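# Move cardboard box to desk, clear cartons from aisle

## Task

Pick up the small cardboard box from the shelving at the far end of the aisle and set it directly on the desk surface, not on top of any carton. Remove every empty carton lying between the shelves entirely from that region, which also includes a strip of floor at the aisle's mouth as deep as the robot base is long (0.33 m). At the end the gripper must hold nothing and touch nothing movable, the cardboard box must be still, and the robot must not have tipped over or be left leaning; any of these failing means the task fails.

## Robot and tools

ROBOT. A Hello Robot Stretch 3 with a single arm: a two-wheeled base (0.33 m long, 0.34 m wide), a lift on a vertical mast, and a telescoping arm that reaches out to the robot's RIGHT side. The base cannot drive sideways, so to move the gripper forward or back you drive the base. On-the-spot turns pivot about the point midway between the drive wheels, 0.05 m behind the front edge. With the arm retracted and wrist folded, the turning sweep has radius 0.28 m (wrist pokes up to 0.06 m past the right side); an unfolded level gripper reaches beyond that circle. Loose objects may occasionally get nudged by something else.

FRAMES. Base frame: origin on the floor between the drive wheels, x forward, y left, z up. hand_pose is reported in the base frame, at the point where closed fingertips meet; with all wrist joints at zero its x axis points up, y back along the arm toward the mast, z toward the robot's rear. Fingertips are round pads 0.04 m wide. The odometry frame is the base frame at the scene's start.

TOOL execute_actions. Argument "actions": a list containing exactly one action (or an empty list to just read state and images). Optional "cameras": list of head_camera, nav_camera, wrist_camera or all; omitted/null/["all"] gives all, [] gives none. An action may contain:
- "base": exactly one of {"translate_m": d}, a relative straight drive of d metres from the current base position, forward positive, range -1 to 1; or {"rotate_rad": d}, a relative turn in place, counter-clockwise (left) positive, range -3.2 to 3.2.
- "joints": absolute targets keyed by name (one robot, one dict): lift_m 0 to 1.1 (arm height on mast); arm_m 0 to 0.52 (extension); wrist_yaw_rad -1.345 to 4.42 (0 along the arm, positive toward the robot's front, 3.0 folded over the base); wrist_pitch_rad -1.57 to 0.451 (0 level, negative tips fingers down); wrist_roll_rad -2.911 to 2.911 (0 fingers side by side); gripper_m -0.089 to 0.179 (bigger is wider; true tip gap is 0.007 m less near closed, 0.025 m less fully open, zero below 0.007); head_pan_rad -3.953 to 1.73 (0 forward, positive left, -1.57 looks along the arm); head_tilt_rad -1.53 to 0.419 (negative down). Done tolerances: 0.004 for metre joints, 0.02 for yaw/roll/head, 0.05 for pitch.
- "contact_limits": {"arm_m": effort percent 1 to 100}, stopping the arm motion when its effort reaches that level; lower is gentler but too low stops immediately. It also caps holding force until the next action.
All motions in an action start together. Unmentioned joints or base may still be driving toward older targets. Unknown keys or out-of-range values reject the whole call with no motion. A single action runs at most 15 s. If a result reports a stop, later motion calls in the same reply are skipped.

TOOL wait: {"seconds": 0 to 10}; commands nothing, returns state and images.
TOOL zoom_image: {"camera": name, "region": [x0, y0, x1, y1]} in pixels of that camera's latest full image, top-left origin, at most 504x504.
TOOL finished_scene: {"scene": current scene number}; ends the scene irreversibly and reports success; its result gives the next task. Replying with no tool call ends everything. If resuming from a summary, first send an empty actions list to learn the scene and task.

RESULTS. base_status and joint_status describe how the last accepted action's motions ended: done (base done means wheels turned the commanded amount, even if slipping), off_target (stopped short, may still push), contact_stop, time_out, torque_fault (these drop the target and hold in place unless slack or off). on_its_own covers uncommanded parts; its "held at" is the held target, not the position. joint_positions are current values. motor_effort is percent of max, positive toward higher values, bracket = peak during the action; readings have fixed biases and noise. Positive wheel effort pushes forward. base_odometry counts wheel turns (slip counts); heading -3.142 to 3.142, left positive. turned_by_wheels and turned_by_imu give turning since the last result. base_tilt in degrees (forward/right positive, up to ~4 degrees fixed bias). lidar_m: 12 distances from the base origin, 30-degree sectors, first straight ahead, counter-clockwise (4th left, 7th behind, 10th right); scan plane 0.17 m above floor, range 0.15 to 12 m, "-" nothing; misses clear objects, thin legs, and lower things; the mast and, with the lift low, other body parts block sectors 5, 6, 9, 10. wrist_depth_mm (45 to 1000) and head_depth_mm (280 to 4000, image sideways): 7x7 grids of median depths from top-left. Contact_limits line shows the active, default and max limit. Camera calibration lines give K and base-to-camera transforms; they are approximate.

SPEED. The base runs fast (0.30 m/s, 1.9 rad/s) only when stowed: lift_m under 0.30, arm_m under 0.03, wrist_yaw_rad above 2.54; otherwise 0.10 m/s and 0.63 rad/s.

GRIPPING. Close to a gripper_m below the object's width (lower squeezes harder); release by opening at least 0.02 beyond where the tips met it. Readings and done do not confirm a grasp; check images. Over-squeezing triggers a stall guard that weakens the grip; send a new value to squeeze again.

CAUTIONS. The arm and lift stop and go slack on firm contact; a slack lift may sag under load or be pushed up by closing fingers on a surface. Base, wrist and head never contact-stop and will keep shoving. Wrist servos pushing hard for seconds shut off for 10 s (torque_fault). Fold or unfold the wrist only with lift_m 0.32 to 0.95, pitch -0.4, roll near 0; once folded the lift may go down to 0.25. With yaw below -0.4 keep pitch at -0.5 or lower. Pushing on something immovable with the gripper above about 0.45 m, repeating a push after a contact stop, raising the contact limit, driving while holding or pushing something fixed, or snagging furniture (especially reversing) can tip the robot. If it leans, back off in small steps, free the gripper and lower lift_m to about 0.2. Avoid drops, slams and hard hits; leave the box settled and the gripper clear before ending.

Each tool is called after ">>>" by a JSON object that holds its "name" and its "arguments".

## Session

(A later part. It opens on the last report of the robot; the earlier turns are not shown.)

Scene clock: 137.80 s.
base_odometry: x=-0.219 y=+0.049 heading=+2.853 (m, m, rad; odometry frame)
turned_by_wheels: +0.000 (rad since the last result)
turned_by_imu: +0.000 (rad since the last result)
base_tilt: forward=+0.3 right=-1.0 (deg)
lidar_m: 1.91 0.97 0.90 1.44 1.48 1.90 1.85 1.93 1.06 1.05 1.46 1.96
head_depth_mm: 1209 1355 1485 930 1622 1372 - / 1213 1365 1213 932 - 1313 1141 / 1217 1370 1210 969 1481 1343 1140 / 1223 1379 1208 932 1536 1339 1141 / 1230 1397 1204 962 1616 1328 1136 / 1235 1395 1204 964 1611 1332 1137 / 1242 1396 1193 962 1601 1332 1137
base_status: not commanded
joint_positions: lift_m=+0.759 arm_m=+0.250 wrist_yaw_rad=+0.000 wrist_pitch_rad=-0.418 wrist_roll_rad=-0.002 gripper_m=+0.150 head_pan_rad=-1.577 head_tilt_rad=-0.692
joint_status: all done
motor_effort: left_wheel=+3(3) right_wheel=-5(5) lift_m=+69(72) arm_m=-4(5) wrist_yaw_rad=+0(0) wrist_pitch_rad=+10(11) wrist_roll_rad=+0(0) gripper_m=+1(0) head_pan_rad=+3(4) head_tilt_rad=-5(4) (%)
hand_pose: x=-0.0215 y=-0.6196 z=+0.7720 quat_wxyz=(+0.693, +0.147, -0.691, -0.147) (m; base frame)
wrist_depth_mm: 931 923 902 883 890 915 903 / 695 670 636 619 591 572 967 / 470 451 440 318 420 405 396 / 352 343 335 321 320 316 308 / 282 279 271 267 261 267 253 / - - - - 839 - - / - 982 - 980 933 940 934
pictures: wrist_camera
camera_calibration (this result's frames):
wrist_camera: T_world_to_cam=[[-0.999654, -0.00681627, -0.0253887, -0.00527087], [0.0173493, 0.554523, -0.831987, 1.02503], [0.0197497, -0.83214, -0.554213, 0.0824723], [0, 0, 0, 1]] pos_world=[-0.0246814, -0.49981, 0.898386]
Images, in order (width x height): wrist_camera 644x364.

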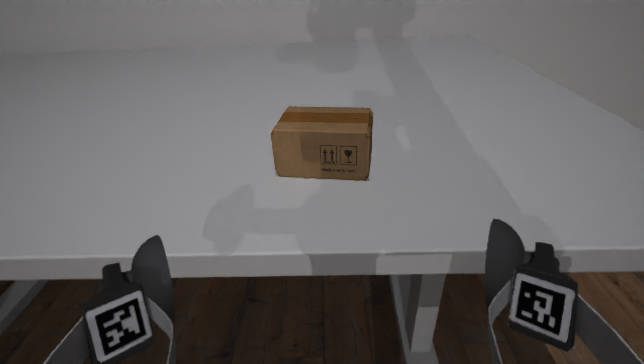

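>>> {"name": "execute_actions", "arguments": {"actions": [{"base":{"translate_m":0.10},"joints":{"arm_m":0.0,"wrist_yaw_rad":1.5,"gripper_m":0.04,"wrist_pitch_rad":-0.4}}], "cameras": []}}

>>> {"name": "execute_actions", "arguments": {"actions": [{"base":{"rotate_rad":-1.565},"joints":{"wrist_yaw_rad":3.0,"lift_m":0.28,"head_pan_rad":-3.14,"head_tilt_rad":-0.6}}], "cameras": ["head_camera"]}}

>>> {"name": "execute_actions", "arguments": {"actions": [{"base":{"translate_m":-0.9}}], "cameras": ["head_camera"]}}

Scene clock: 142.07 s.
base_odometry: x=-0.315 y=+0.078 heading=+2.853 (m, m, rad; odometry frame)
turned_by_wheels: +0.000 (rad since the last result)
turned_by_imu: +0.000 (rad since the last result)
base_tilt: forward=+0.2 right=-1.0 (deg)
lidar_m: 1.81 0.97 0.84 1.44 1.48 2.00 1.95 2.04 1.07 1.50 1.39 1.86
head_depth_mm: 1215 1366 1217 935 1612 1338 - / 1214 1369 1217 934 1526 1341 - / 1210 1376 1210 913 1613 1364 - / 1233 1386 1212 970 1604 1336 1171 / 1236 1386 1205 967 1598 1340 1185 / 1241 1400 1203 965 1600 1337 1187 / 1245 1411 1199 960 1606 1328 1155
base_status: done
joint_positions: lift_m=+0.759 arm_m=+0.000 wrist_yaw_rad=+1.500 wrist_pitch_rad=-0.418 wrist_roll_rad=-0.002 gripper_m=+0.040 head_pan_rad=-1.577 head_tilt_rad=-0.692
joint_status: all done
motor_effort: left_wheel=+3(7) right_wheel=-4(8) lift_m=+69(69) arm_m=-4(5) wrist_yaw_rad=+1(2) wrist_pitch_rad=+10(10) wrist_roll_rad=+0(0) gripper_m=+0(94) head_pan_rad=+4(4) head_tilt_rad=-5(5) (%)
hand_pose: x=+0.2025 y=-0.1613 z=+0.7720 quat_wxyz=(+0.607, +0.578, -0.405, +0.365) (m; base frame)
wrist_depth_mm: - - - - - - 894 / - - - - - - - / - - - - - - - / - - - - - - - / - - - - - - - / - - - - - - - / - - 974 970 940 958 967
pictures: none
No camera images: the call's "cameras" was empty. Leave "cameras" out to get every camera's image.

Scene clock: 147.27 s.
base_odometry: x=-0.315 y=+0.078 heading=+1.288 (m, m, rad; odometry frame)
turned_by_wheels: -1.565 (rad since the last result)
turned_by_imu: -1.560 (rad since the last result)
base_tilt: forward=+0.3 right=-1.1 (deg)
lidar_m: 1.50 1.39 1.86 1.81 0.96 0.84 1.43 1.48 2.00 1.95 2.05 1.08
head_depth_mm: 1127 1251 1398 1601 1728 1402 1186 / 1866 1863 1491 1632 1748 1419 1191 / 2650 2904 3090 2261 1745 1406 1191 / 2673 3035 3201 2255 1731 1404 1180 / 1900 2175 2345 2086 1730 1395 1178 / 1210 1325 1478 1674 1708 1397 1179 / 1175 1304 1481 1694 1719 1404 1170
base_status: done
joint_positions: lift_m=+0.281 arm_m=+0.000 wrist_yaw_rad=+2.999 wrist_pitch_rad=-0.416 wrist_roll_rad=-0.002 gripper_m=+0.040 head_pan_rad=-3.133 head_tilt_rad=-0.606
joint_status: all done
motor_effort: left_wheel=+3(7) right_wheel=-5(10) lift_m=+16(63) arm_m=-4(4) wrist_yaw_rad=+1(3) wrist_pitch_rad=+9(10) wrist_roll_rad=+0(0) gripper_m=+0(0) head_pan_rad=-4(49) head_tilt_rad=+2(15) (%)
hand_pose: x=+0.0108 y=+0.0771 z=+0.2938 quat_wxyz=(+0.195, +0.700, +0.097, +0.681) (m; base frame)
wrist_depth_mm: - - - - - - - / - - - - - - - / - - - - 980 968 933 / 837 809 787 788 774 757 736 / 669 665 655 629 645 612 605 / 560 551 - 533 - 522 513 / 482 489 - - 438 445 446
pictures: head_camera (sideways: a quarter turn clockwise sets it upright)
camera_calibration (this result's frames):
head_camera: T_world_to_cam=[[0.557337, 0.0279012, -0.829818, 1.09419], [0.0516964, -0.998662, 0.0011429, 0.00775278], [-0.828676, -0.0435355, -0.558033, 0.690529], [0, 0, 0, 1]] pos_world=[-0.0380093, 0.0072757, 1.29331]
Images, in order (width x height): head_camera 896x504.

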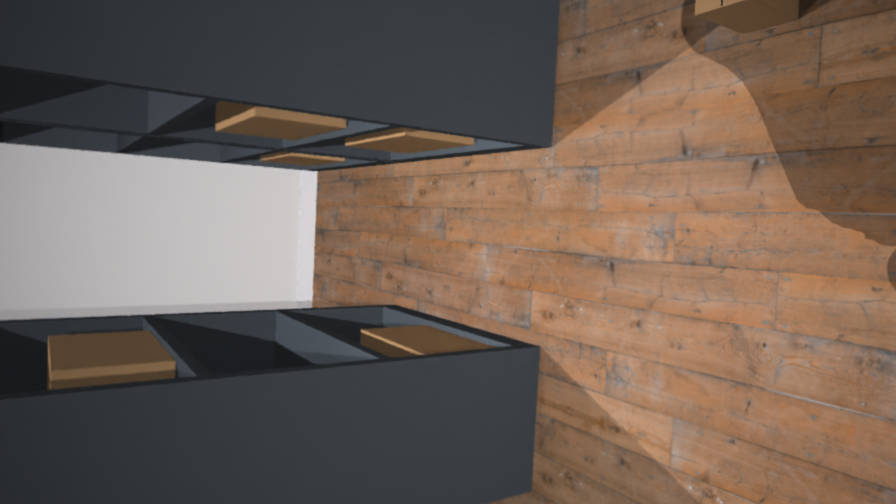

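Scene clock: 152.03 s.
base_odometry: x=-0.566 y=-0.787 heading=+1.288 (m, m, rad; odometry frame)
turned_by_wheels: +0.000 (rad since the last result)
turned_by_imu: -0.003 (rad since the last result)
base_tilt: forward=+0.2 right=-1.0 (deg)
lidar_m: 1.96 2.17 0.50 0.50 0.70 0.58 1.42 0.61 0.75 1.91 2.01 2.46
head_depth_mm: 1117 1200 1125 971 1010 882 947 / 1905 2060 1831 1568 1478 1304 1163 / 1952 2148 2422 2285 1757 1414 1181 / 1964 2154 2452 2258 1727 1408 1177 / 1953 2186 2415 2169 1730 1405 1183 / 1130 1222 1452 1396 1308 1304 1157 / 921 834 898 1334 1015 899 1050
base_status: done
joint_positions: lift_m=+0.281 arm_m=+0.000 wrist_yaw_rad=+2.999 wrist_pitch_rad=-0.416 wrist_roll_rad=-0.002 gripper_m=+0.040 head_pan_rad=-3.133 head_tilt_rad=-0.605
joint_status: not commanded
motor_effort: left_wheel=+3(7) right_wheel=-5(14) lift_m=+16(17) arm_m=-4(5) wrist_yaw_rad=+1(2) wrist_pitch_rad=+9(9) wrist_roll_rad=+0(0) gripper_m=+0(0) head_pan_rad=-4(4) head_tilt_rad=+3(4) (%)
hand_pose: x=+0.0106 y=+0.0771 z=+0.2938 quat_wxyz=(+0.195, +0.699, +0.097, +0.681) (m; base frame)
wrist_depth_mm: - - - - - - - / - - - - - - - / 775 - - 813 892 976 958 / 744 800 803 730 701 749 740 / 657 661 671 630 647 615 600 / 557 550 - 539 - 519 510 / 478 484 - - 441 447 444
pictures: head_camera (sideways: a quarter turn clockwise sets it upright)
camera_calibration (this result's frames):
head_camera: T_world_to_cam=[[0.556592, 0.0278869, -0.830318, 1.09485], [0.0516831, -0.998663, 0.00110416, 0.0078033], [-0.829177, -0.0435279, -0.557289, 0.689564], [0, 0, 0, 1]] pos_world=[-0.0380168, 0.00727627, 1.29335]
Images, in order (width x height): head_camera 896x504.

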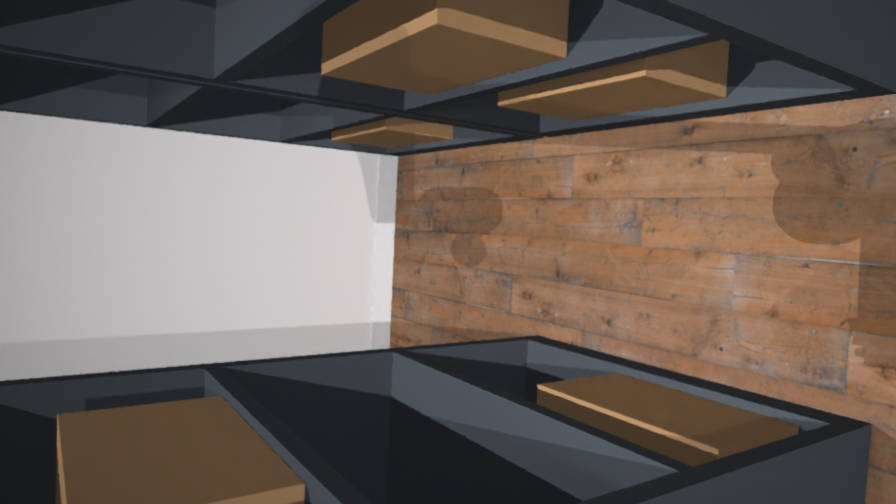

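>>> {"name": "execute_actions", "arguments": {"actions": [{"base":{"translate_m":-1.0}}], "cameras": []}}

>>> {"name": "execute_actions", "arguments": {"actions": [{"base":{"translate_m":-0.56},"joints":{"head_pan_rad":-1.57,"head_tilt_rad":-1.0}}], "cameras": []}}

>>> {"name": "execute_actions", "arguments": {"actions": [{"joints":{"lift_m":0.45}}], "cameras": []}}

>>> {"name": "execute_actions", "arguments": {"actions": [{"joints":{"wrist_yaw_rad":1.6}}], "cameras": []}}

>>> {"name": "execute_actions", "arguments": {"actions": [{"joints":{"wrist_pitch_rad":-1.57}}], "cameras": []}}

>>> {"name": "execute_actions", "arguments": {"actions": [{"joints":{"wrist_yaw_rad":-0.72,"gripper_m":0.179,"arm_m":0.1}}]}}

Scene clock: 157.80 s.
base_odometry: x=-0.844 y=-1.747 heading=+1.289 (m, m, rad; odometry frame)
turned_by_wheels: +0.000 (rad since the last result)
turned_by_imu: -0.003 (rad since the last result)
base_tilt: forward=+0.2 right=-1.0 (deg)
lidar_m: 2.95 0.56 0.35 0.34 0.35 0.50 1.38 0.49 0.57 0.32 0.33 0.46
head_depth_mm: 1088 1170 1312 1358 1108 1223 1065 / 1110 1226 1376 1512 1588 1364 1169 / 1117 1242 1395 1582 1723 1421 1189 / 1121 1251 1408 1611 1743 1411 1181 / 1135 1257 1426 1618 1730 1407 1182 / 1139 1268 1426 1639 1722 1403 1178 / 1145 1276 1429 1657 1725 1396 860
base_status: done
joint_positions: lift_m=+0.281 arm_m=+0.000 wrist_yaw_rad=+2.999 wrist_pitch_rad=-0.416 wrist_roll_rad=-0.002 gripper_m=+0.040 head_pan_rad=-3.133 head_tilt_rad=-0.605
joint_status: not commanded
motor_effort: left_wheel=+3(7) right_wheel=-4(14) lift_m=+16(17) arm_m=-4(4) wrist_yaw_rad=+1(1) wrist_pitch_rad=+9(9) wrist_roll_rad=+0(0) gripper_m=+0(0) head_pan_rad=-5(5) head_tilt_rad=+3(3) (%)
hand_pose: x=+0.0106 y=+0.0771 z=+0.2938 quat_wxyz=(+0.195, +0.699, +0.097, +0.681) (m; base frame)
wrist_depth_mm: 554 - 499 457 431 701 500 / 356 - 367 379 394 722 511 / 503 - 398 412 428 715 522 / 546 415 434 452 471 617 531 / 528 466 476 494 511 533 554 / 472 484 - 517 - 515 516 / 479 485 - - 445 449 444
pictures: none
No camera images: the call's "cameras" was empty. Leave "cameras" out to get every camera's image.

Scene clock: 161.23 s.
base_odometry: x=-1.000 y=-2.285 heading=+1.289 (m, m, rad; odometry frame)
turned_by_wheels: +0.000 (rad since the last result)
turned_by_imu: -0.002 (rad since the last result)
base_tilt: forward=+0.2 right=-1.1 (deg)
lidar_m: 3.68 0.49 0.34 0.34 0.46 0.52 0.82 0.85 0.78 0.46 0.31 0.60
head_depth_mm: 668 812 947 1237 1340 1185 1071 / 667 818 950 1240 1338 1190 1103 / 669 836 968 1256 1314 1212 - / 668 1162 1036 1409 1214 1231 - / 656 735 862 917 976 1154 1069 / 466 481 496 512 678 1150 1071 / 332 340 358 458 795 1159 1071
base_status: done
joint_positions: lift_m=+0.281 arm_m=+0.000 wrist_yaw_rad=+2.999 wrist_pitch_rad=-0.416 wrist_roll_rad=-0.002 gripper_m=+0.040 head_pan_rad=-1.577 head_tilt_rad=-0.988
joint_status: all done
motor_effort: left_wheel=+3(7) right_wheel=-4(13) lift_m=+17(17) arm_m=-4(4) wrist_yaw_rad=+1(1) wrist_pitch_rad=+9(9) wrist_roll_rad=+0(0) gripper_m=+0(0) head_pan_rad=+3(43) head_tilt_rad=-8(36) (%)
hand_pose: x=+0.0106 y=+0.0771 z=+0.2938 quat_wxyz=(+0.195, +0.699, +0.097, +0.681) (m; base frame)
wrist_depth_mm: 581 - 754 591 368 514 423 / 402 - 807 667 408 500 451 / 409 - 847 740 446 513 492 / 431 506 657 613 512 544 545 / 458 507 547 524 525 552 562 / 486 502 - 539 - 518 514 / 477 489 - - 448 452 441
pictures: none
No camera images: the call's "cameras" was empty. Leave "cameras" out to get every camera's image.

Scene clock: 163.60 s.
base_odometry: x=-1.000 y=-2.285 heading=+1.289 (m, m, rad; odometry frame)
turned_by_wheels: +0.000 (rad since the last result)
turned_by_imu: +0.000 (rad since the last result)
base_tilt: forward=+0.3 right=-1.0 (deg)
lidar_m: 3.68 0.49 0.34 0.35 0.46 0.52 0.82 0.85 0.78 0.46 0.31 0.60
head_depth_mm: 670 814 945 1233 1330 1192 1069 / 667 816 954 1244 1339 1214 - / 670 839 964 1256 1316 1224 - / 669 1163 1038 1409 1216 1232 - / 657 734 860 923 975 1153 1071 / 465 481 496 513 679 1156 1073 / 332 340 358 458 795 1154 1069
base_status: not commanded
joint_positions: lift_m=+0.449 arm_m=+0.000 wrist_yaw_rad=+2.999 wrist_pitch_rad=-0.416 wrist_roll_rad=-0.002 gripper_m=+0.040 head_pan_rad=-1.577 head_tilt_rad=-0.988
joint_status: all done
motor_effort: left_wheel=+3(3) right_wheel=-4(4) lift_m=+69(72) arm_m=-4(4) wrist_yaw_rad=+1(1) wrist_pitch_rad=+9(10) wrist_roll_rad=+0(0) gripper_m=+0(0) head_pan_rad=+3(4) head_tilt_rad=-7(7) (%)
hand_pose: x=+0.0106 y=+0.0771 z=+0.4622 quat_wxyz=(+0.195, +0.699, +0.097, +0.681) (m; base frame)
wrist_depth_mm: 433 - 365 363 369 385 391 / 758 - 796 531 407 870 754 / 640 - 876 777 444 582 541 / 480 521 927 877 513 544 541 / 463 518 815 730 706 593 605 / 512 546 - 627 - 625 660 / 557 574 - 611 619 634 618
pictures: none
No camera images: the call's "cameras" was empty. Leave "cameras" out to get every camera's image.

Scene clock: 165.30 s.
base_odometry: x=-1.000 y=-2.285 heading=+1.289 (m, m, rad; odometry frame)
turned_by_wheels: +0.000 (rad since the last result)
turned_by_imu: +0.000 (rad since the last result)
base_tilt: forward=+0.2 right=-1.0 (deg)
lidar_m: 3.69 0.49 0.35 0.34 0.46 0.52 0.81 0.85 0.78 0.46 0.31 0.60
head_depth_mm: 668 811 947 1232 1340 1186 1071 / 667 820 953 1245 1335 1202 - / 667 839 959 1254 1314 1235 - / 668 1157 1038 1411 1215 1219 - / 658 732 859 920 977 1161 1071 / 466 480 495 513 678 1154 1074 / 332 340 358 459 798 1153 1073
base_status: not commanded
joint_positions: lift_m=+0.449 arm_m=+0.000 wrist_yaw_rad=+1.602 wrist_pitch_rad=-0.416 wrist_roll_rad=-0.002 gripper_m=+0.040 head_pan_rad=-1.577 head_tilt_rad=-0.988
joint_status: all done
motor_effort: left_wheel=+3(3) right_wheel=-4(4) lift_m=+69(69) arm_m=-4(4) wrist_yaw_rad=-2(1) wrist_pitch_rad=+9(10) wrist_roll_rad=+0(0) gripper_m=+0(1) head_pan_rad=+4(4) head_tilt_rad=-7(7) (%)
hand_pose: x=+0.2031 y=-0.1384 z=+0.4622 quat_wxyz=(+0.587, +0.598, -0.376, +0.396) (m; base frame)
wrist_depth_mm: 662 892 - - 867 335 276 / 957 951 - - 905 672 191 / 689 - - - 730 555 182 / 607 958 - - 749 494 493 / 596 820 902 905 635 546 534 / 603 736 768 743 - 597 599 / 586 665 632 636 602 549 541
pictures: none
No camera images: the call's "cameras" was empty. Leave "cameras" out to get every camera's image.

Scene clock: 166.70 s.
base_odometry: x=-1.000 y=-2.285 heading=+1.289 (m, m, rad; odometry frame)
turned_by_wheels: +0.000 (rad since the last result)
turned_by_imu: +0.000 (rad since the last result)
base_tilt: forward=+0.2 right=-1.0 (deg)
lidar_m: 3.69 0.49 0.35 0.35 0.46 0.53 0.82 0.85 0.78 0.46 0.31 0.60
head_depth_mm: 668 812 947 1236 1339 1188 1073 / 667 816 951 1245 1339 1204 - / 667 839 964 1255 1316 1224 - / 669 1164 1038 1407 1211 1225 - / 655 732 860 919 974 1156 1068 / 466 480 497 512 678 1158 1071 / 332 340 358 458 795 1153 1072
base_status: not commanded
joint_positions: lift_m=+0.449 arm_m=+0.000 wrist_yaw_rad=+1.602 wrist_pitch_rad=-1.565 wrist_roll_rad=-0.002 gripper_m=+0.040 head_pan_rad=-1.577 head_tilt_rad=-0.988
joint_status: all done
motor_effort: left_wheel=+3(3) right_wheel=-4(4) lift_m=+69(69) arm_m=-4(4) wrist_yaw_rad=-1(2) wrist_pitch_rad=-3(9) wrist_roll_rad=+0(0) gripper_m=+0(0) head_pan_rad=+3(3) head_tilt_rad=-7(7) (%)
hand_pose: x=-0.0440 y=-0.1461 z=+0.3315 quat_wxyz=(+0.707, +0.707, +0.010, +0.013) (m; base frame)
wrist_depth_mm: 469 466 473 466 462 368 364 / 477 474 477 479 480 477 474 / - - - 487 485 486 419 / - - - 495 503 498 467 / - - - 510 503 514 514 / - - - 520 - 521 522 / - - - 538 533 538 536
pictures: none
No camera images: the call's "cameras" was empty. Leave "cameras" out to get every camera's image.

Scene clock: 168.87 s.
base_odometry: x=-1.000 y=-2.285 heading=+1.289 (m, m, rad; odometry frame)
turned_by_wheels: +0.000 (rad since the last result)
turned_by_imu: +0.000 (rad since the last result)
base_tilt: forward=+0.3 right=-1.0 (deg)
lidar_m: 3.68 0.49 0.35 0.35 0.46 0.53 0.82 0.85 0.78 0.46 0.31 0.60
head_depth_mm: 668 815 946 1235 1344 1194 1071 / 668 817 953 1240 1332 1200 - / 667 837 967 1260 1316 1176 - / 669 1156 1036 1399 1206 1157 - / 657 735 859 917 977 1155 1068 / 465 481 497 514 677 1158 1073 / 332 339 358 459 796 1159 1075
base_status: not commanded
joint_positions: lift_m=+0.449 arm_m=+0.100 wrist_yaw_rad=-0.718 wrist_pitch_rad=-1.566 wrist_roll_rad=-0.002 gripper_m=+0.179 head_pan_rad=-1.577 head_tilt_rad=-0.988
joint_status: all done
motor_effort: left_wheel=+3(3) right_wheel=-4(4) lift_m=+69(69) arm_m=+3(3) wrist_yaw_rad=-2(2) wrist_pitch_rad=-2(3) wrist_roll_rad=+0(0) gripper_m=+1(96) head_pan_rad=+3(4) head_tilt_rad=-7(7) (%)
hand_pose: x=-0.0066 y=-0.2274 z=+0.3315 quat_wxyz=(+0.295, +0.291, -0.644, -0.643) (m; base frame)
wrist_depth_mm: 309 346 470 465 469 470 470 / 385 475 476 478 478 474 480 / 321 465 487 486 487 483 484 / 275 371 497 497 - - - / 239 313 506 507 - - - / 208 300 520 520 - - - / - 530 533 533 532 - -
pictures: head_camera (sideways: a quarter turn clockwise sets it upright), nav_camera (sideways: a quarter turn counterclockwise sets it upright), wrist_camera
camera_calibration (this result's frames):
head_camera: T_world_to_cam=[[-0.0183819, 0.82672, -0.562314, 0.749093], [0.999279, 0.0338851, 0.0171521, -0.0188651], [0.0332341, -0.561593, -0.826746, 1.03476], [0, 0, 0, 1]] pos_world=[-0.00176794, -0.0375382, 1.27703]
nav_camera: T_world_to_cam=[[-0.0526093, -0.836582, 0.545309, -0.665613], [-0.997397, 0.0709803, 0.0126689, 0.0358116], [-0.0493047, -0.543223, -0.838139, 1.04619], [0, 0, 0, 1]] pos_world=[0.0522829, 0.0089312, 1.23936]
wrist_camera: T_world_to_cam=[[-0.738763, 0.673778, -0.0158832, 0.154431], [0.662779, 0.730575, 0.164269, 0.154838], [0.122284, 0.110828, -0.986288, 0.522856], [0, 0, 0, 1]] pos_world=[-0.0524731, -0.27512, 0.492704]
Images, in order (width x height): head_camera 896x504, nav_camera 672x504, wrist_camera 644x364.

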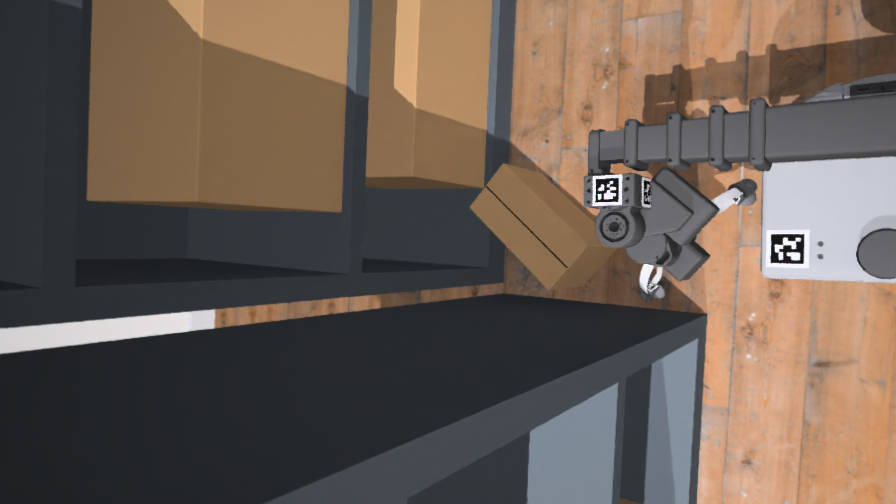

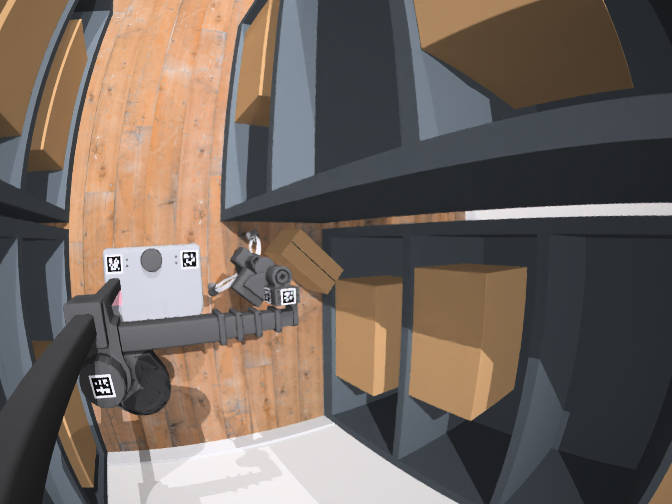

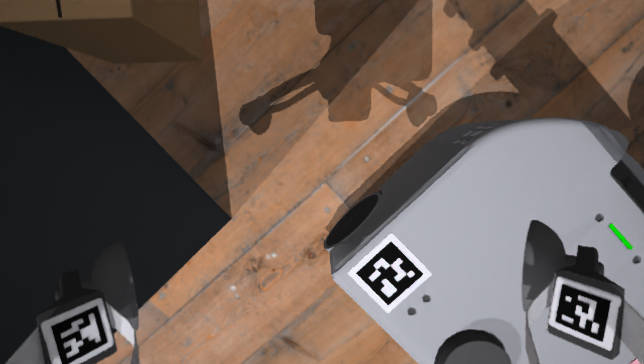

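>>> {"name": "execute_actions", "arguments": {"actions": [{"base":{"translate_m":-0.035}}], "cameras": []}}

>>> {"name": "execute_actions", "arguments": {"actions": [{"joints":{"arm_m":0.47,"lift_m":0.38},"contact_limits":{"arm_m":15}}], "cameras": ["head_camera","wrist_camera"]}}

Scene clock: 170.87 s.
base_odometry: x=-1.010 y=-2.319 heading=+1.289 (m, m, rad; odometry frame)
turned_by_wheels: +0.000 (rad since the last result)
turned_by_imu: +0.000 (rad since the last result)
base_tilt: forward=+0.2 right=-1.0 (deg)
lidar_m: 3.71 0.50 0.36 0.49 0.46 0.53 0.78 0.82 0.78 0.46 0.33 0.63
head_depth_mm: 668 813 945 1221 1342 1192 1072 / 669 818 949 1244 1337 1204 - / 669 824 959 1258 1338 1171 - / 670 1159 1037 1434 1209 1159 - / 642 816 956 1144 1205 1170 1072 / 583 603 622 644 728 1154 1071 / 417 426 436 474 784 1152 1071
base_status: done
joint_positions: lift_m=+0.449 arm_m=+0.100 wrist_yaw_rad=-0.718 wrist_pitch_rad=-1.566 wrist_roll_rad=-0.002 gripper_m=+0.179 head_pan_rad=-1.577 head_tilt_rad=-0.988
joint_status: not commanded
motor_effort: left_wheel=+3(4) right_wheel=-4(11) lift_m=+69(69) arm_m=+3(3) wrist_yaw_rad=-2(2) wrist_pitch_rad=-2(2) wrist_roll_rad=+0(0) gripper_m=+1(1) head_pan_rad=+3(3) head_tilt_rad=-7(7) (%)
hand_pose: x=-0.0066 y=-0.2274 z=+0.3315 quat_wxyz=(+0.295, +0.291, -0.644, -0.643) (m; base frame)
wrist_depth_mm: 294 355 466 469 465 466 466 / 400 448 476 473 480 481 478 / 376 483 487 487 490 485 483 / 323 438 495 499 - - - / 287 372 502 512 - - - / 250 357 522 518 - - - / - 528 531 533 535 - -
pictures: none
No camera images: the call's "cameras" was empty. Leave "cameras" out to get every camera's image.

Scene clock: 174.80 s.
base_odometry: x=-1.010 y=-2.319 heading=+1.289 (m, m, rad; odometry frame)
turned_by_wheels: +0.000 (rad since the last result)
turned_by_imu: -0.001 (rad since the last result)
base_tilt: forward=+0.2 right=-1.0 (deg)
lidar_m: 3.71 0.50 0.36 0.50 0.46 0.53 0.78 0.82 0.78 0.46 0.33 0.63
head_depth_mm: 668 810 946 1224 1338 1192 1063 / 668 816 954 1238 1330 1193 1104 / 669 823 953 1255 1308 1192 - / 669 1164 1035 1377 1227 1189 - / 642 817 957 1144 1200 1172 1071 / 585 602 623 642 725 1151 1069 / 416 426 435 474 780 1154 1072
base_status: not commanded
joint_positions: lift_m=+0.381 arm_m=+0.470 wrist_yaw_rad=-0.720 wrist_pitch_rad=-1.566 wrist_roll_rad=-0.002 gripper_m=+0.179 head_pan_rad=-1.577 head_tilt_rad=-0.988
joint_status: all done
motor_effort: left_wheel=+3(3) right_wheel=-4(4) lift_m=+16(66) arm_m=+3(3) wrist_yaw_rad=+0(2) wrist_pitch_rad=-2(2) wrist_roll_rad=+0(0) gripper_m=+0(0) head_pan_rad=+4(4) head_tilt_rad=-8(7) (%)
contact_limits: arm_m 15 (drawing in: default 33, maximum 54; extending or still: default 44, maximum 72)
hand_pose: x=-0.0065 y=-0.5974 z=+0.2632 quat_wxyz=(+0.294, +0.291, -0.644, -0.643) (m; base frame)
wrist_depth_mm: 325 328 328 370 400 404 403 / 304 334 333 234 237 409 411 / 250 337 342 239 242 422 421 / 219 344 423 245 247 428 430 / 275 354 432 250 253 436 439 / 234 315 371 256 258 448 449 / - 272 329 263 263 454 459
pictures: head_camera (sideways: a quarter turn clockwise sets it upright), wrist_camera
camera_calibration (this result's frames):
head_camera: T_world_to_cam=[[-0.0183817, 0.82672, -0.562314, 0.749093], [0.999279, 0.0338849, 0.0171521, -0.0188651], [0.033234, -0.561593, -0.826746, 1.03476], [0, 0, 0, 1]] pos_world=[-0.00176795, -0.0375382, 1.27703]
wrist_camera: T_world_to_cam=[[-0.737776, 0.674859, -0.0158785, 0.403324], [0.663822, 0.729579, 0.164484, 0.435681], [0.122588, 0.110812, -0.986252, 0.496392], [0, 0, 0, 1]] pos_world=[-0.0525037, -0.645057, 0.424309]
Images, in order (width x height): head_camera 896x504, wrist_camera 644x364.

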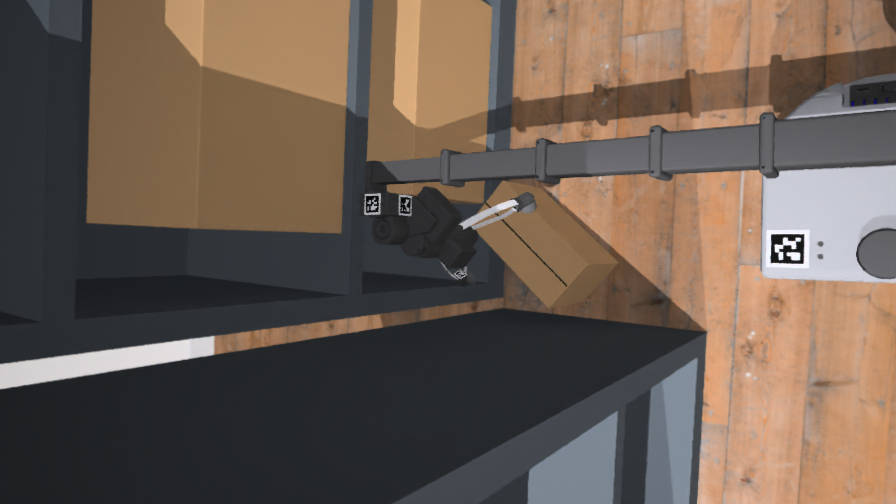

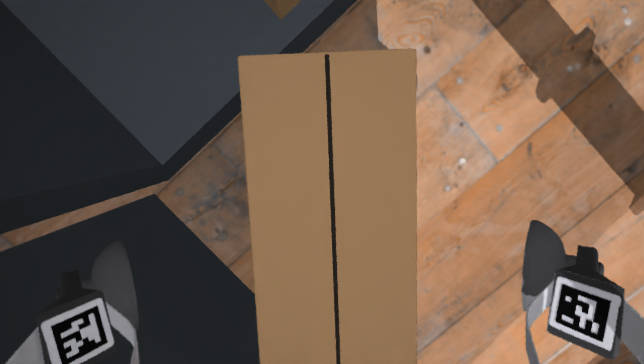

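>>> {"name": "execute_actions", "arguments": {"actions": [{"joints":{"lift_m":0.245}}], "cameras": ["wrist_camera"]}}

>>> {"name": "execute_actions", "arguments": {"actions": [{"joints":{"gripper_m":0.07}}], "cameras": ["wrist_camera"]}}

>>> {"name": "execute_actions", "arguments": {"actions": [{"joints":{"lift_m":0.32}}], "cameras": ["head_camera","wrist_camera"]}}

Scene clock: 177.40 s.
base_odometry: x=-1.010 y=-2.319 heading=+1.289 (m, m, rad; odometry frame)
turned_by_wheels: +0.000 (rad since the last result)
turned_by_imu: +0.000 (rad since the last result)
base_tilt: forward=+0.2 right=-0.9 (deg)
lidar_m: 3.72 0.50 0.36 0.49 0.46 0.53 0.78 0.82 0.77 0.46 0.33 0.63
head_depth_mm: 665 812 947 1224 1339 1191 1071 / 666 814 950 1245 1338 1186 1098 / 667 823 961 1243 1321 1199 - / 667 1160 1039 1447 1231 1187 - / 644 818 960 1140 1200 1176 1068 / 583 603 622 642 728 1152 1076 / 416 426 436 474 779 1153 1076
base_status: not commanded
joint_positions: lift_m=+0.246 arm_m=+0.470 wrist_yaw_rad=-0.720 wrist_pitch_rad=-1.566 wrist_roll_rad=-0.002 gripper_m=+0.179 head_pan_rad=-1.577 head_tilt_rad=-0.988
joint_status: all done
motor_effort: left_wheel=+3(3) right_wheel=-4(4) lift_m=+16(16) arm_m=+3(3) wrist_yaw_rad=+0(0) wrist_pitch_rad=-2(2) wrist_roll_rad=+0(0) gripper_m=+1(0) head_pan_rad=+4(3) head_tilt_rad=-7(7) (%)
hand_pose: x=-0.0065 y=-0.5974 z=+0.1282 quat_wxyz=(+0.294, +0.291, -0.644, -0.643) (m; base frame)
wrist_depth_mm: 200 102 101 101 101 102 273 / 203 203 103 103 104 104 279 / 208 206 105 106 106 106 285 / 211 257 108 108 108 108 292 / 274 294 110 110 110 111 298 / 234 284 113 113 113 113 305 / - 255 115 115 116 116 315
pictures: wrist_camera
camera_calibration (this result's frames):
wrist_camera: T_world_to_cam=[[-0.737775, 0.67486, -0.0158784, 0.401184], [0.663822, 0.729578, 0.164492, 0.457882], [0.122594, 0.110818, -0.986251, 0.363274], [0, 0, 0, 1]] pos_world=[-0.0525033, -0.64506, 0.289331]
Images, in order (width x height): wrist_camera 644x364.

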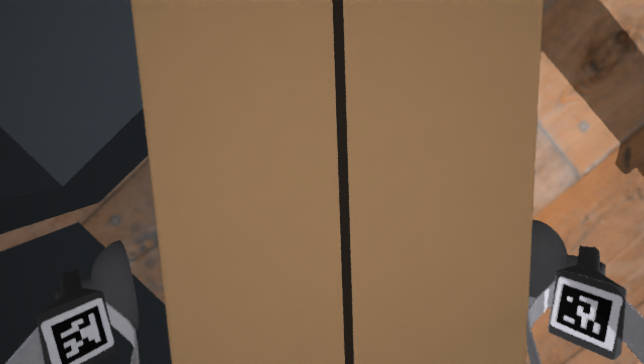

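Scene clock: 178.97 s.
base_odometry: x=-1.010 y=-2.319 heading=+1.289 (m, m, rad; odometry frame)
turned_by_wheels: +0.000 (rad since the last result)
turned_by_imu: -0.001 (rad since the last result)
base_tilt: forward=+0.3 right=-0.9 (deg)
lidar_m: 3.71 0.50 0.36 0.49 0.46 0.52 0.78 0.82 0.77 0.47 0.33 0.63
head_depth_mm: 671 815 944 1231 1335 1192 1067 / 668 819 953 1236 1338 1191 1105 / 670 823 962 1238 1314 1202 - / 670 1167 1039 1433 1216 1194 - / 643 818 960 1139 1200 1174 1074 / 584 604 623 645 732 1155 1070 / 417 427 438 475 780 1156 1074
base_status: not commanded
joint_positions: lift_m=+0.246 arm_m=+0.470 wrist_yaw_rad=-0.720 wrist_pitch_rad=-1.572 wrist_roll_rad=-0.002 gripper_m=+0.072 head_pan_rad=-1.577 head_tilt_rad=-0.988
joint_status: all done
motor_effort: left_wheel=+1(3) right_wheel=+3(4) lift_m=+15(15) arm_m=+3(3) wrist_yaw_rad=+0(0) wrist_pitch_rad=+1(2) wrist_roll_rad=+0(0) gripper_m=-31(98) head_pan_rad=+3(4) head_tilt_rad=-6(7) (%)
hand_pose: x=-0.0055 y=-0.5963 z=+0.1283 quat_wxyz=(+0.292, +0.293, -0.643, -0.644) (m; base frame)
wrist_depth_mm: 202 104 104 104 104 104 275 / 207 107 106 105 106 106 280 / 210 109 108 108 108 109 286 / 214 237 110 110 110 112 292 / 272 290 113 113 113 113 300 / 235 116 116 116 116 116 307 / 206 120 118 118 119 120 318
pictures: wrist_camera
camera_calibration (this result's frames):
wrist_camera: T_world_to_cam=[[-0.73771, 0.674934, -0.0157497, 0.401191], [0.663155, 0.728813, 0.170458, 0.455114], [0.126526, 0.115304, -0.985239, 0.365728], [0, 0, 0, 1]] pos_world=[-0.0521228, -0.64464, 0.289071]
Images, in order (width x height): wrist_camera 644x364.

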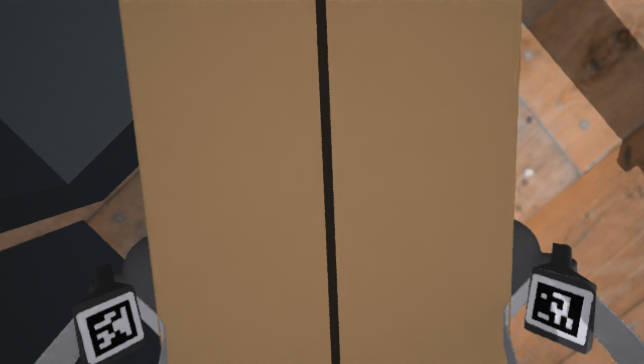

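Scene clock: 180.93 s.
base_odometry: x=-1.010 y=-2.319 heading=+1.289 (m, m, rad; odometry frame)
turned_by_wheels: +0.000 (rad since the last result)
turned_by_imu: +0.000 (rad since the last result)
base_tilt: forward=+0.1 right=-1.0 (deg)
lidar_m: 3.70 0.50 0.36 0.49 0.46 0.53 0.78 0.81 0.77 0.47 0.33 0.63
head_depth_mm: 665 811 944 1229 1336 1184 1072 / 667 818 957 1243 1336 1196 1109 / 663 822 960 1183 1312 1194 - / 664 1155 1030 1390 1191 1196 - / 642 818 957 1143 1166 1168 1074 / 581 603 623 644 728 1156 1070 / 415 426 436 474 778 1153 1071
base_status: not commanded
joint_positions: lift_m=+0.319 arm_m=+0.470 wrist_yaw_rad=-0.720 wrist_pitch_rad=-1.569 wrist_roll_rad=-0.002 gripper_m=+0.074 head_pan_rad=-1.577 head_tilt_rad=-0.989
joint_status: all done
motor_effort: left_wheel=+1(3) right_wheel=-2(6) lift_m=+70(75) arm_m=+2(3) wrist_yaw_rad=+0(0) wrist_pitch_rad=-1(5) wrist_roll_rad=+0(0) gripper_m=-21(31) head_pan_rad=+4(4) head_tilt_rad=-6(7) (%)
hand_pose: x=-0.0061 y=-0.5969 z=+0.2016 quat_wxyz=(+0.293, +0.292, -0.644, -0.644) (m; base frame)
wrist_depth_mm: 268 115 114 114 114 340 340 / 273 271 117 117 117 345 350 / 250 278 119 120 120 353 359 / 218 279 122 122 123 363 366 / 273 313 125 125 126 370 372 / 237 263 128 128 128 129 383 / 210 246 131 131 132 393 394
pictures: head_camera (sideways: a quarter turn clockwise sets it upright), wrist_camera
camera_calibration (this result's frames):
head_camera: T_world_to_cam=[[-0.0183793, 0.827563, -0.561072, 0.747474], [0.999278, 0.0338621, 0.0172117, -0.0189426], [0.0332428, -0.56035, -0.827588, 1.03585], [0, 0, 0, 1]] pos_world=[-0.00176762, -0.0375009, 1.27697]
wrist_camera: T_world_to_cam=[[-0.737736, 0.674904, -0.0158191, 0.402387], [0.663527, 0.72922, 0.167244, 0.444373], [0.124409, 0.112885, -0.985789, 0.436707], [0, 0, 0, 1]] pos_world=[-0.0523284, -0.644916, 0.362548]
Images, in order (width x height): head_camera 896x504, wrist_camera 644x364.

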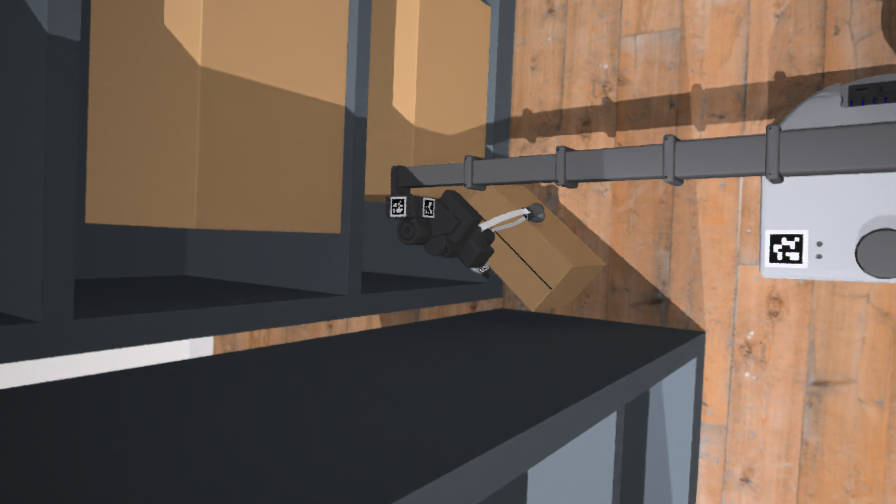

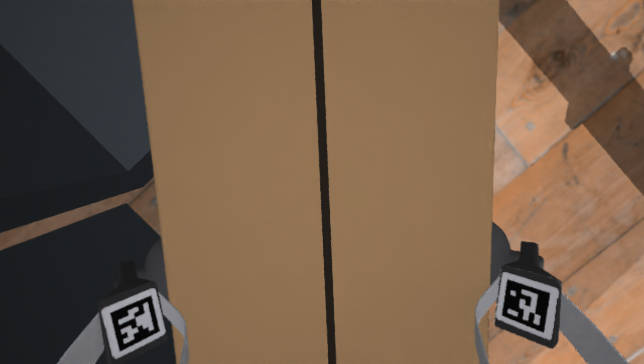

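>>> {"name": "execute_actions", "arguments": {"actions": [{"base":{"translate_m":-0.1}}], "cameras": []}}

>>> {"name": "execute_actions", "arguments": {"actions": [{"joints":{"arm_m":0.2,"lift_m":0.54}}], "cameras": ["head_camera","wrist_camera"]}}

Scene clock: 183.53 s.
base_odometry: x=-1.038 y=-2.415 heading=+1.289 (m, m, rad; odometry frame)
turned_by_wheels: +0.000 (rad since the last result)
turned_by_imu: +0.000 (rad since the last result)
base_tilt: forward=+0.3 right=-1.1 (deg)
lidar_m: 1.20 0.58 0.40 0.48 0.39 0.53 0.68 0.71 0.77 0.46 0.39 0.40
head_depth_mm: 665 808 945 1339 1343 1191 1072 / 663 812 946 1233 1337 1186 1094 / 665 818 955 1191 1312 1187 - / 664 829 966 1431 1177 1194 - / 662 1090 1037 1400 1314 1187 1073 / 658 810 922 1013 1051 1148 1069 / 630 672 687 703 753 1159 1075
base_status: done
joint_positions: lift_m=+0.319 arm_m=+0.470 wrist_yaw_rad=-0.720 wrist_pitch_rad=-1.569 wrist_roll_rad=-0.002 gripper_m=+0.074 head_pan_rad=-1.577 head_tilt_rad=-0.989
joint_status: not commanded
motor_effort: left_wheel=+2(2) right_wheel=-2(9) lift_m=+70(70) arm_m=+2(2) wrist_yaw_rad=+0(0) wrist_pitch_rad=+0(1) wrist_roll_rad=+0(0) gripper_m=-22(22) head_pan_rad=+3(3) head_tilt_rad=-6(6) (%)
hand_pose: x=-0.0060 y=-0.5968 z=+0.2016 quat_wxyz=(+0.293, +0.292, -0.644, -0.644) (m; base frame)
wrist_depth_mm: 140 141 116 116 116 338 344 / 274 184 118 118 118 346 350 / 279 279 120 121 121 354 356 / 286 287 123 123 123 363 364 / 291 368 126 126 125 369 375 / 354 376 128 129 128 128 384 / 310 - 131 131 131 391 394
pictures: none
No camera images: the call's "cameras" was empty. Leave "cameras" out to get every camera's image.

Scene clock: 186.73 s.
base_odometry: x=-1.038 y=-2.415 heading=+1.289 (m, m, rad; odometry frame)
turned_by_wheels: +0.000 (rad since the last result)
turned_by_imu: +0.000 (rad since the last result)
base_tilt: forward=+0.2 right=-1.0 (deg)
lidar_m: 1.20 0.58 0.40 0.47 0.39 0.53 0.68 0.71 0.77 0.75 0.39 0.40
head_depth_mm: 664 809 941 1344 1337 1188 1069 / 664 816 949 1235 1334 - - / 665 820 951 1197 923 1194 - / 665 825 965 1400 828 910 - / 664 1090 1031 1405 1336 1154 1066 / 658 815 918 1017 1047 1153 1073 / 629 670 687 703 753 1154 1071
base_status: not commanded
joint_positions: lift_m=+0.539 arm_m=+0.200 wrist_yaw_rad=-0.720 wrist_pitch_rad=-1.568 wrist_roll_rad=-0.002 gripper_m=+0.074 head_pan_rad=-1.577 head_tilt_rad=-0.989
joint_status: all done
motor_effort: left_wheel=+2(2) right_wheel=-2(2) lift_m=+70(73) arm_m=-4(5) wrist_yaw_rad=+0(1) wrist_pitch_rad=-1(1) wrist_roll_rad=+0(0) gripper_m=-22(22) head_pan_rad=+4(4) head_tilt_rad=-6(6) (%)
hand_pose: x=-0.0061 y=-0.3274 z=+0.4216 quat_wxyz=(+0.293, +0.292, -0.644, -0.644) (m; base frame)
wrist_depth_mm: 482 115 114 115 115 549 558 / 557 555 117 117 117 562 564 / 550 564 119 119 120 571 583 / 467 578 122 122 123 123 590 / 406 480 125 125 126 125 - / 359 407 128 128 128 128 - / 317 378 131 132 131 - -
pictures: head_camera (sideways: a quarter turn clockwise sets it upright), wrist_camera
camera_calibration (this result's frames):
head_camera: T_world_to_cam=[[-0.0183793, 0.827563, -0.561072, 0.747474], [0.999278, 0.0338621, 0.0172117, -0.0189426], [0.0332428, -0.56035, -0.827588, 1.03585], [0, 0, 0, 1]] pos_world=[-0.00176762, -0.0375009, 1.27697]
wrist_camera: T_world_to_cam=[[-0.737742, 0.674897, -0.0158303, 0.223917], [0.663584, 0.729286, 0.166725, 0.21136], [0.124067, 0.112495, -0.985876, 0.623047], [0, 0, 0, 1]] pos_world=[-0.0523614, -0.375353, 0.582553]
Images, in order (width x height): head_camera 896x504, wrist_camera 644x364.

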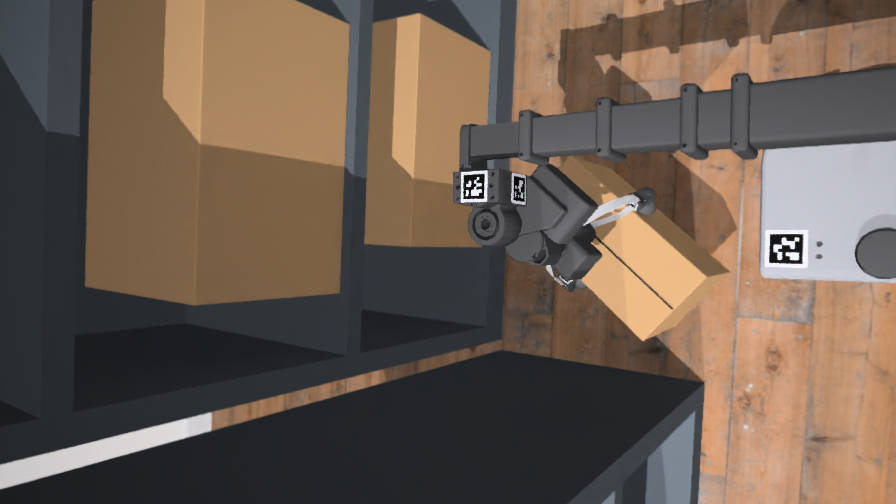

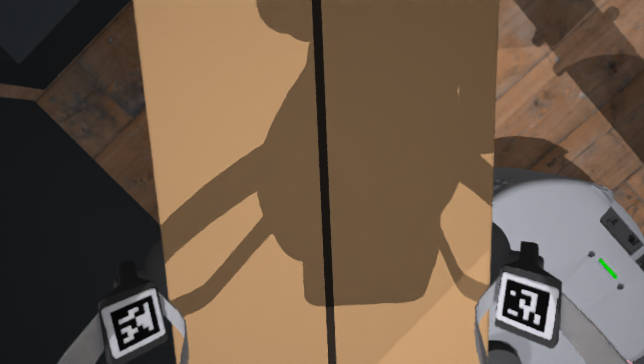

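>>> {"name": "execute_actions", "arguments": {"actions": [{"joints":{"arm_m":0.0,"wrist_yaw_rad":-1.3,"head_tilt_rad":-1.3,"head_pan_rad":-1.0}}], "cameras": ["head_camera","nav_camera"]}}

>>> {"name": "execute_actions", "arguments": {"actions": [{"base":{"translate_m":0.3}}], "cameras": ["nav_camera"]}}

Scene clock: 189.80 s.
base_odometry: x=-1.038 y=-2.415 heading=+1.289 (m, m, rad; odometry frame)
turned_by_wheels: +0.000 (rad since the last result)
turned_by_imu: +0.000 (rad since the last result)
base_tilt: forward=+0.2 right=-1.1 (deg)
lidar_m: 1.20 0.58 0.40 0.47 0.39 0.53 0.68 0.71 0.77 0.75 0.39 0.40
head_depth_mm: 813 1177 1310 1301 1243 1157 1118 / 763 1051 1344 1309 774 - - / 587 804 1267 1303 - - - / 483 618 857 1288 804 - - / 409 520 818 1292 1237 1170 1109 / 429 874 1271 1317 1236 1169 1039 / 943 880 1332 1317 1241 1170 1036
base_status: not commanded
joint_positions: lift_m=+0.539 arm_m=+0.000 wrist_yaw_rad=-1.299 wrist_pitch_rad=-1.568 wrist_roll_rad=-0.002 gripper_m=+0.074 head_pan_rad=-1.007 head_tilt_rad=-1.284
joint_status: all done
motor_effort: left_wheel=+2(2) right_wheel=-2(2) lift_m=+70(70) arm_m=-4(4) wrist_yaw_rad=-1(2) wrist_pitch_rad=-1(1) wrist_roll_rad=+0(0) gripper_m=-22(22) head_pan_rad=+4(41) head_tilt_rad=-10(33) (%)
hand_pose: x=+0.0011 y=-0.1387 z=+0.4216 quat_wxyz=(+0.097, +0.096, -0.700, -0.701) (m; base frame)
wrist_depth_mm: 557 115 114 114 115 115 552 / 561 560 117 117 117 117 570 / 571 569 119 120 120 120 580 / 587 582 122 123 123 123 - / 601 597 125 125 125 125 587 / 531 566 128 128 128 128 564 / 444 437 131 131 132 633 551
pictures: head_camera (sideways: a quarter turn clockwise sets it upright), nav_camera (sideways: a quarter turn counterclockwise sets it upright)
camera_calibration (this result's frames):
head_camera: T_world_to_cam=[[-0.529914, 0.794629, -0.296235, 0.405641], [0.826798, 0.561802, 0.0279897, -0.0319135], [0.188667, -0.230095, -0.954705, 1.20005], [0, 0, 0, 1]] pos_world=[0.0149315, -0.0282801, 1.26675]
nav_camera: T_world_to_cam=[[0.472558, -0.836645, 0.276971, -0.31931], [-0.87467, -0.483715, 0.0311747, 0.0109789], [0.107893, -0.25699, -0.960372, 1.20401], [0, 0, 0, 1]] pos_world=[0.0305911, 0.0475807, 1.2444]
Images, in order (width x height): head_camera 896x504, nav_camera 672x504.

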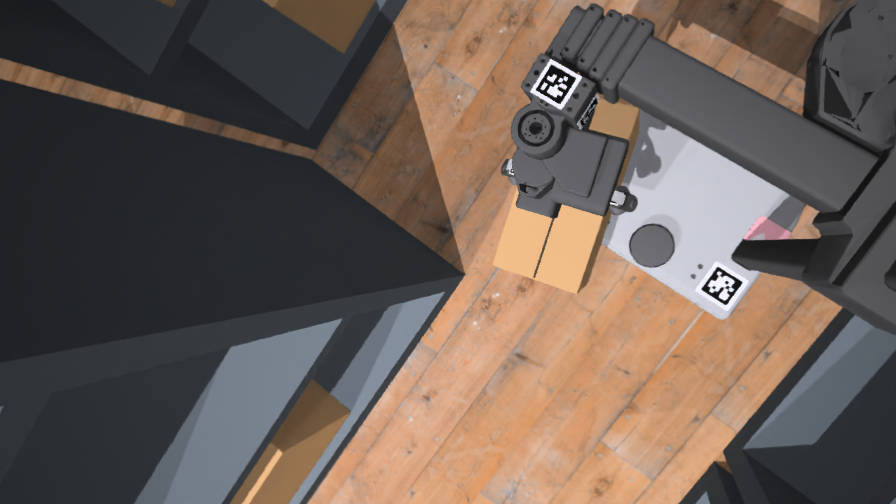

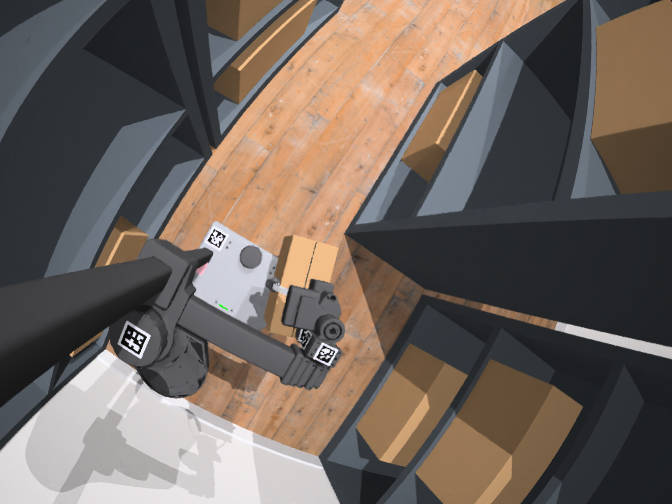

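Scene clock: 193.73 s.
base_odometry: x=-0.954 y=-2.127 heading=+1.289 (m, m, rad; odometry frame)
turned_by_wheels: +0.000 (rad since the last result)
turned_by_imu: +0.000 (rad since the last result)
base_tilt: forward=+0.2 right=-1.0 (deg)
lidar_m: 3.36 0.48 0.38 0.33 0.60 0.56 0.98 1.03 0.81 0.28 0.48 0.46
head_depth_mm: 352 337 804 1282 1250 1152 1115 / 350 366 811 775 773 - - / 345 858 812 1206 - - - / 359 873 813 1245 803 - - / 387 875 836 1293 1243 1167 1103 / 927 878 1061 1321 1240 1169 1038 / 941 892 1337 1316 1238 1159 980
base_status: done
joint_positions: lift_m=+0.539 arm_m=+0.000 wrist_yaw_rad=-1.299 wrist_pitch_rad=-1.568 wrist_roll_rad=-0.002 gripper_m=+0.074 head_pan_rad=-1.007 head_tilt_rad=-1.284
joint_status: not commanded
motor_effort: left_wheel=+1(5) right_wheel=-2(4) lift_m=+70(70) arm_m=-4(4) wrist_yaw_rad=-1(1) wrist_pitch_rad=-1(1) wrist_roll_rad=+0(0) gripper_m=-22(22) head_pan_rad=+4(4) head_tilt_rad=-9(9) (%)
hand_pose: x=+0.0011 y=-0.1387 z=+0.4216 quat_wxyz=(+0.097, +0.096, -0.700, -0.701) (m; base frame)
wrist_depth_mm: 553 115 114 114 115 115 552 / 555 560 117 117 117 117 572 / 184 199 119 120 120 120 575 / 181 232 122 122 122 123 - / 523 516 125 125 125 125 600 / 531 531 128 128 128 128 553 / 536 537 131 132 132 624 549
pictures: nav_camera (sideways: a quarter turn counterclockwise sets it upright)
camera_calibration (this result's frames):
nav_camera: T_world_to_cam=[[0.472692, -0.83659, 0.276912, -0.319234], [-0.874597, -0.483847, 0.0311783, 0.0109738], [0.1079, -0.256924, -0.960389, 1.20403], [0, 0, 0, 1]] pos_world=[0.0305821, 0.0475873, 1.2444]
Images, in order (width x height): nav_camera 672x504.

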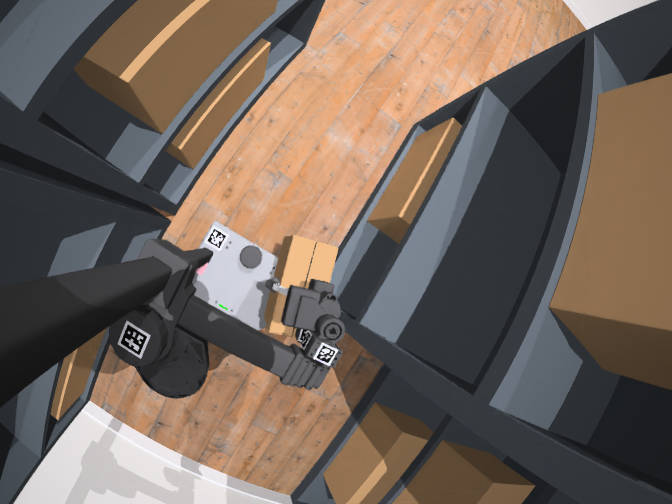

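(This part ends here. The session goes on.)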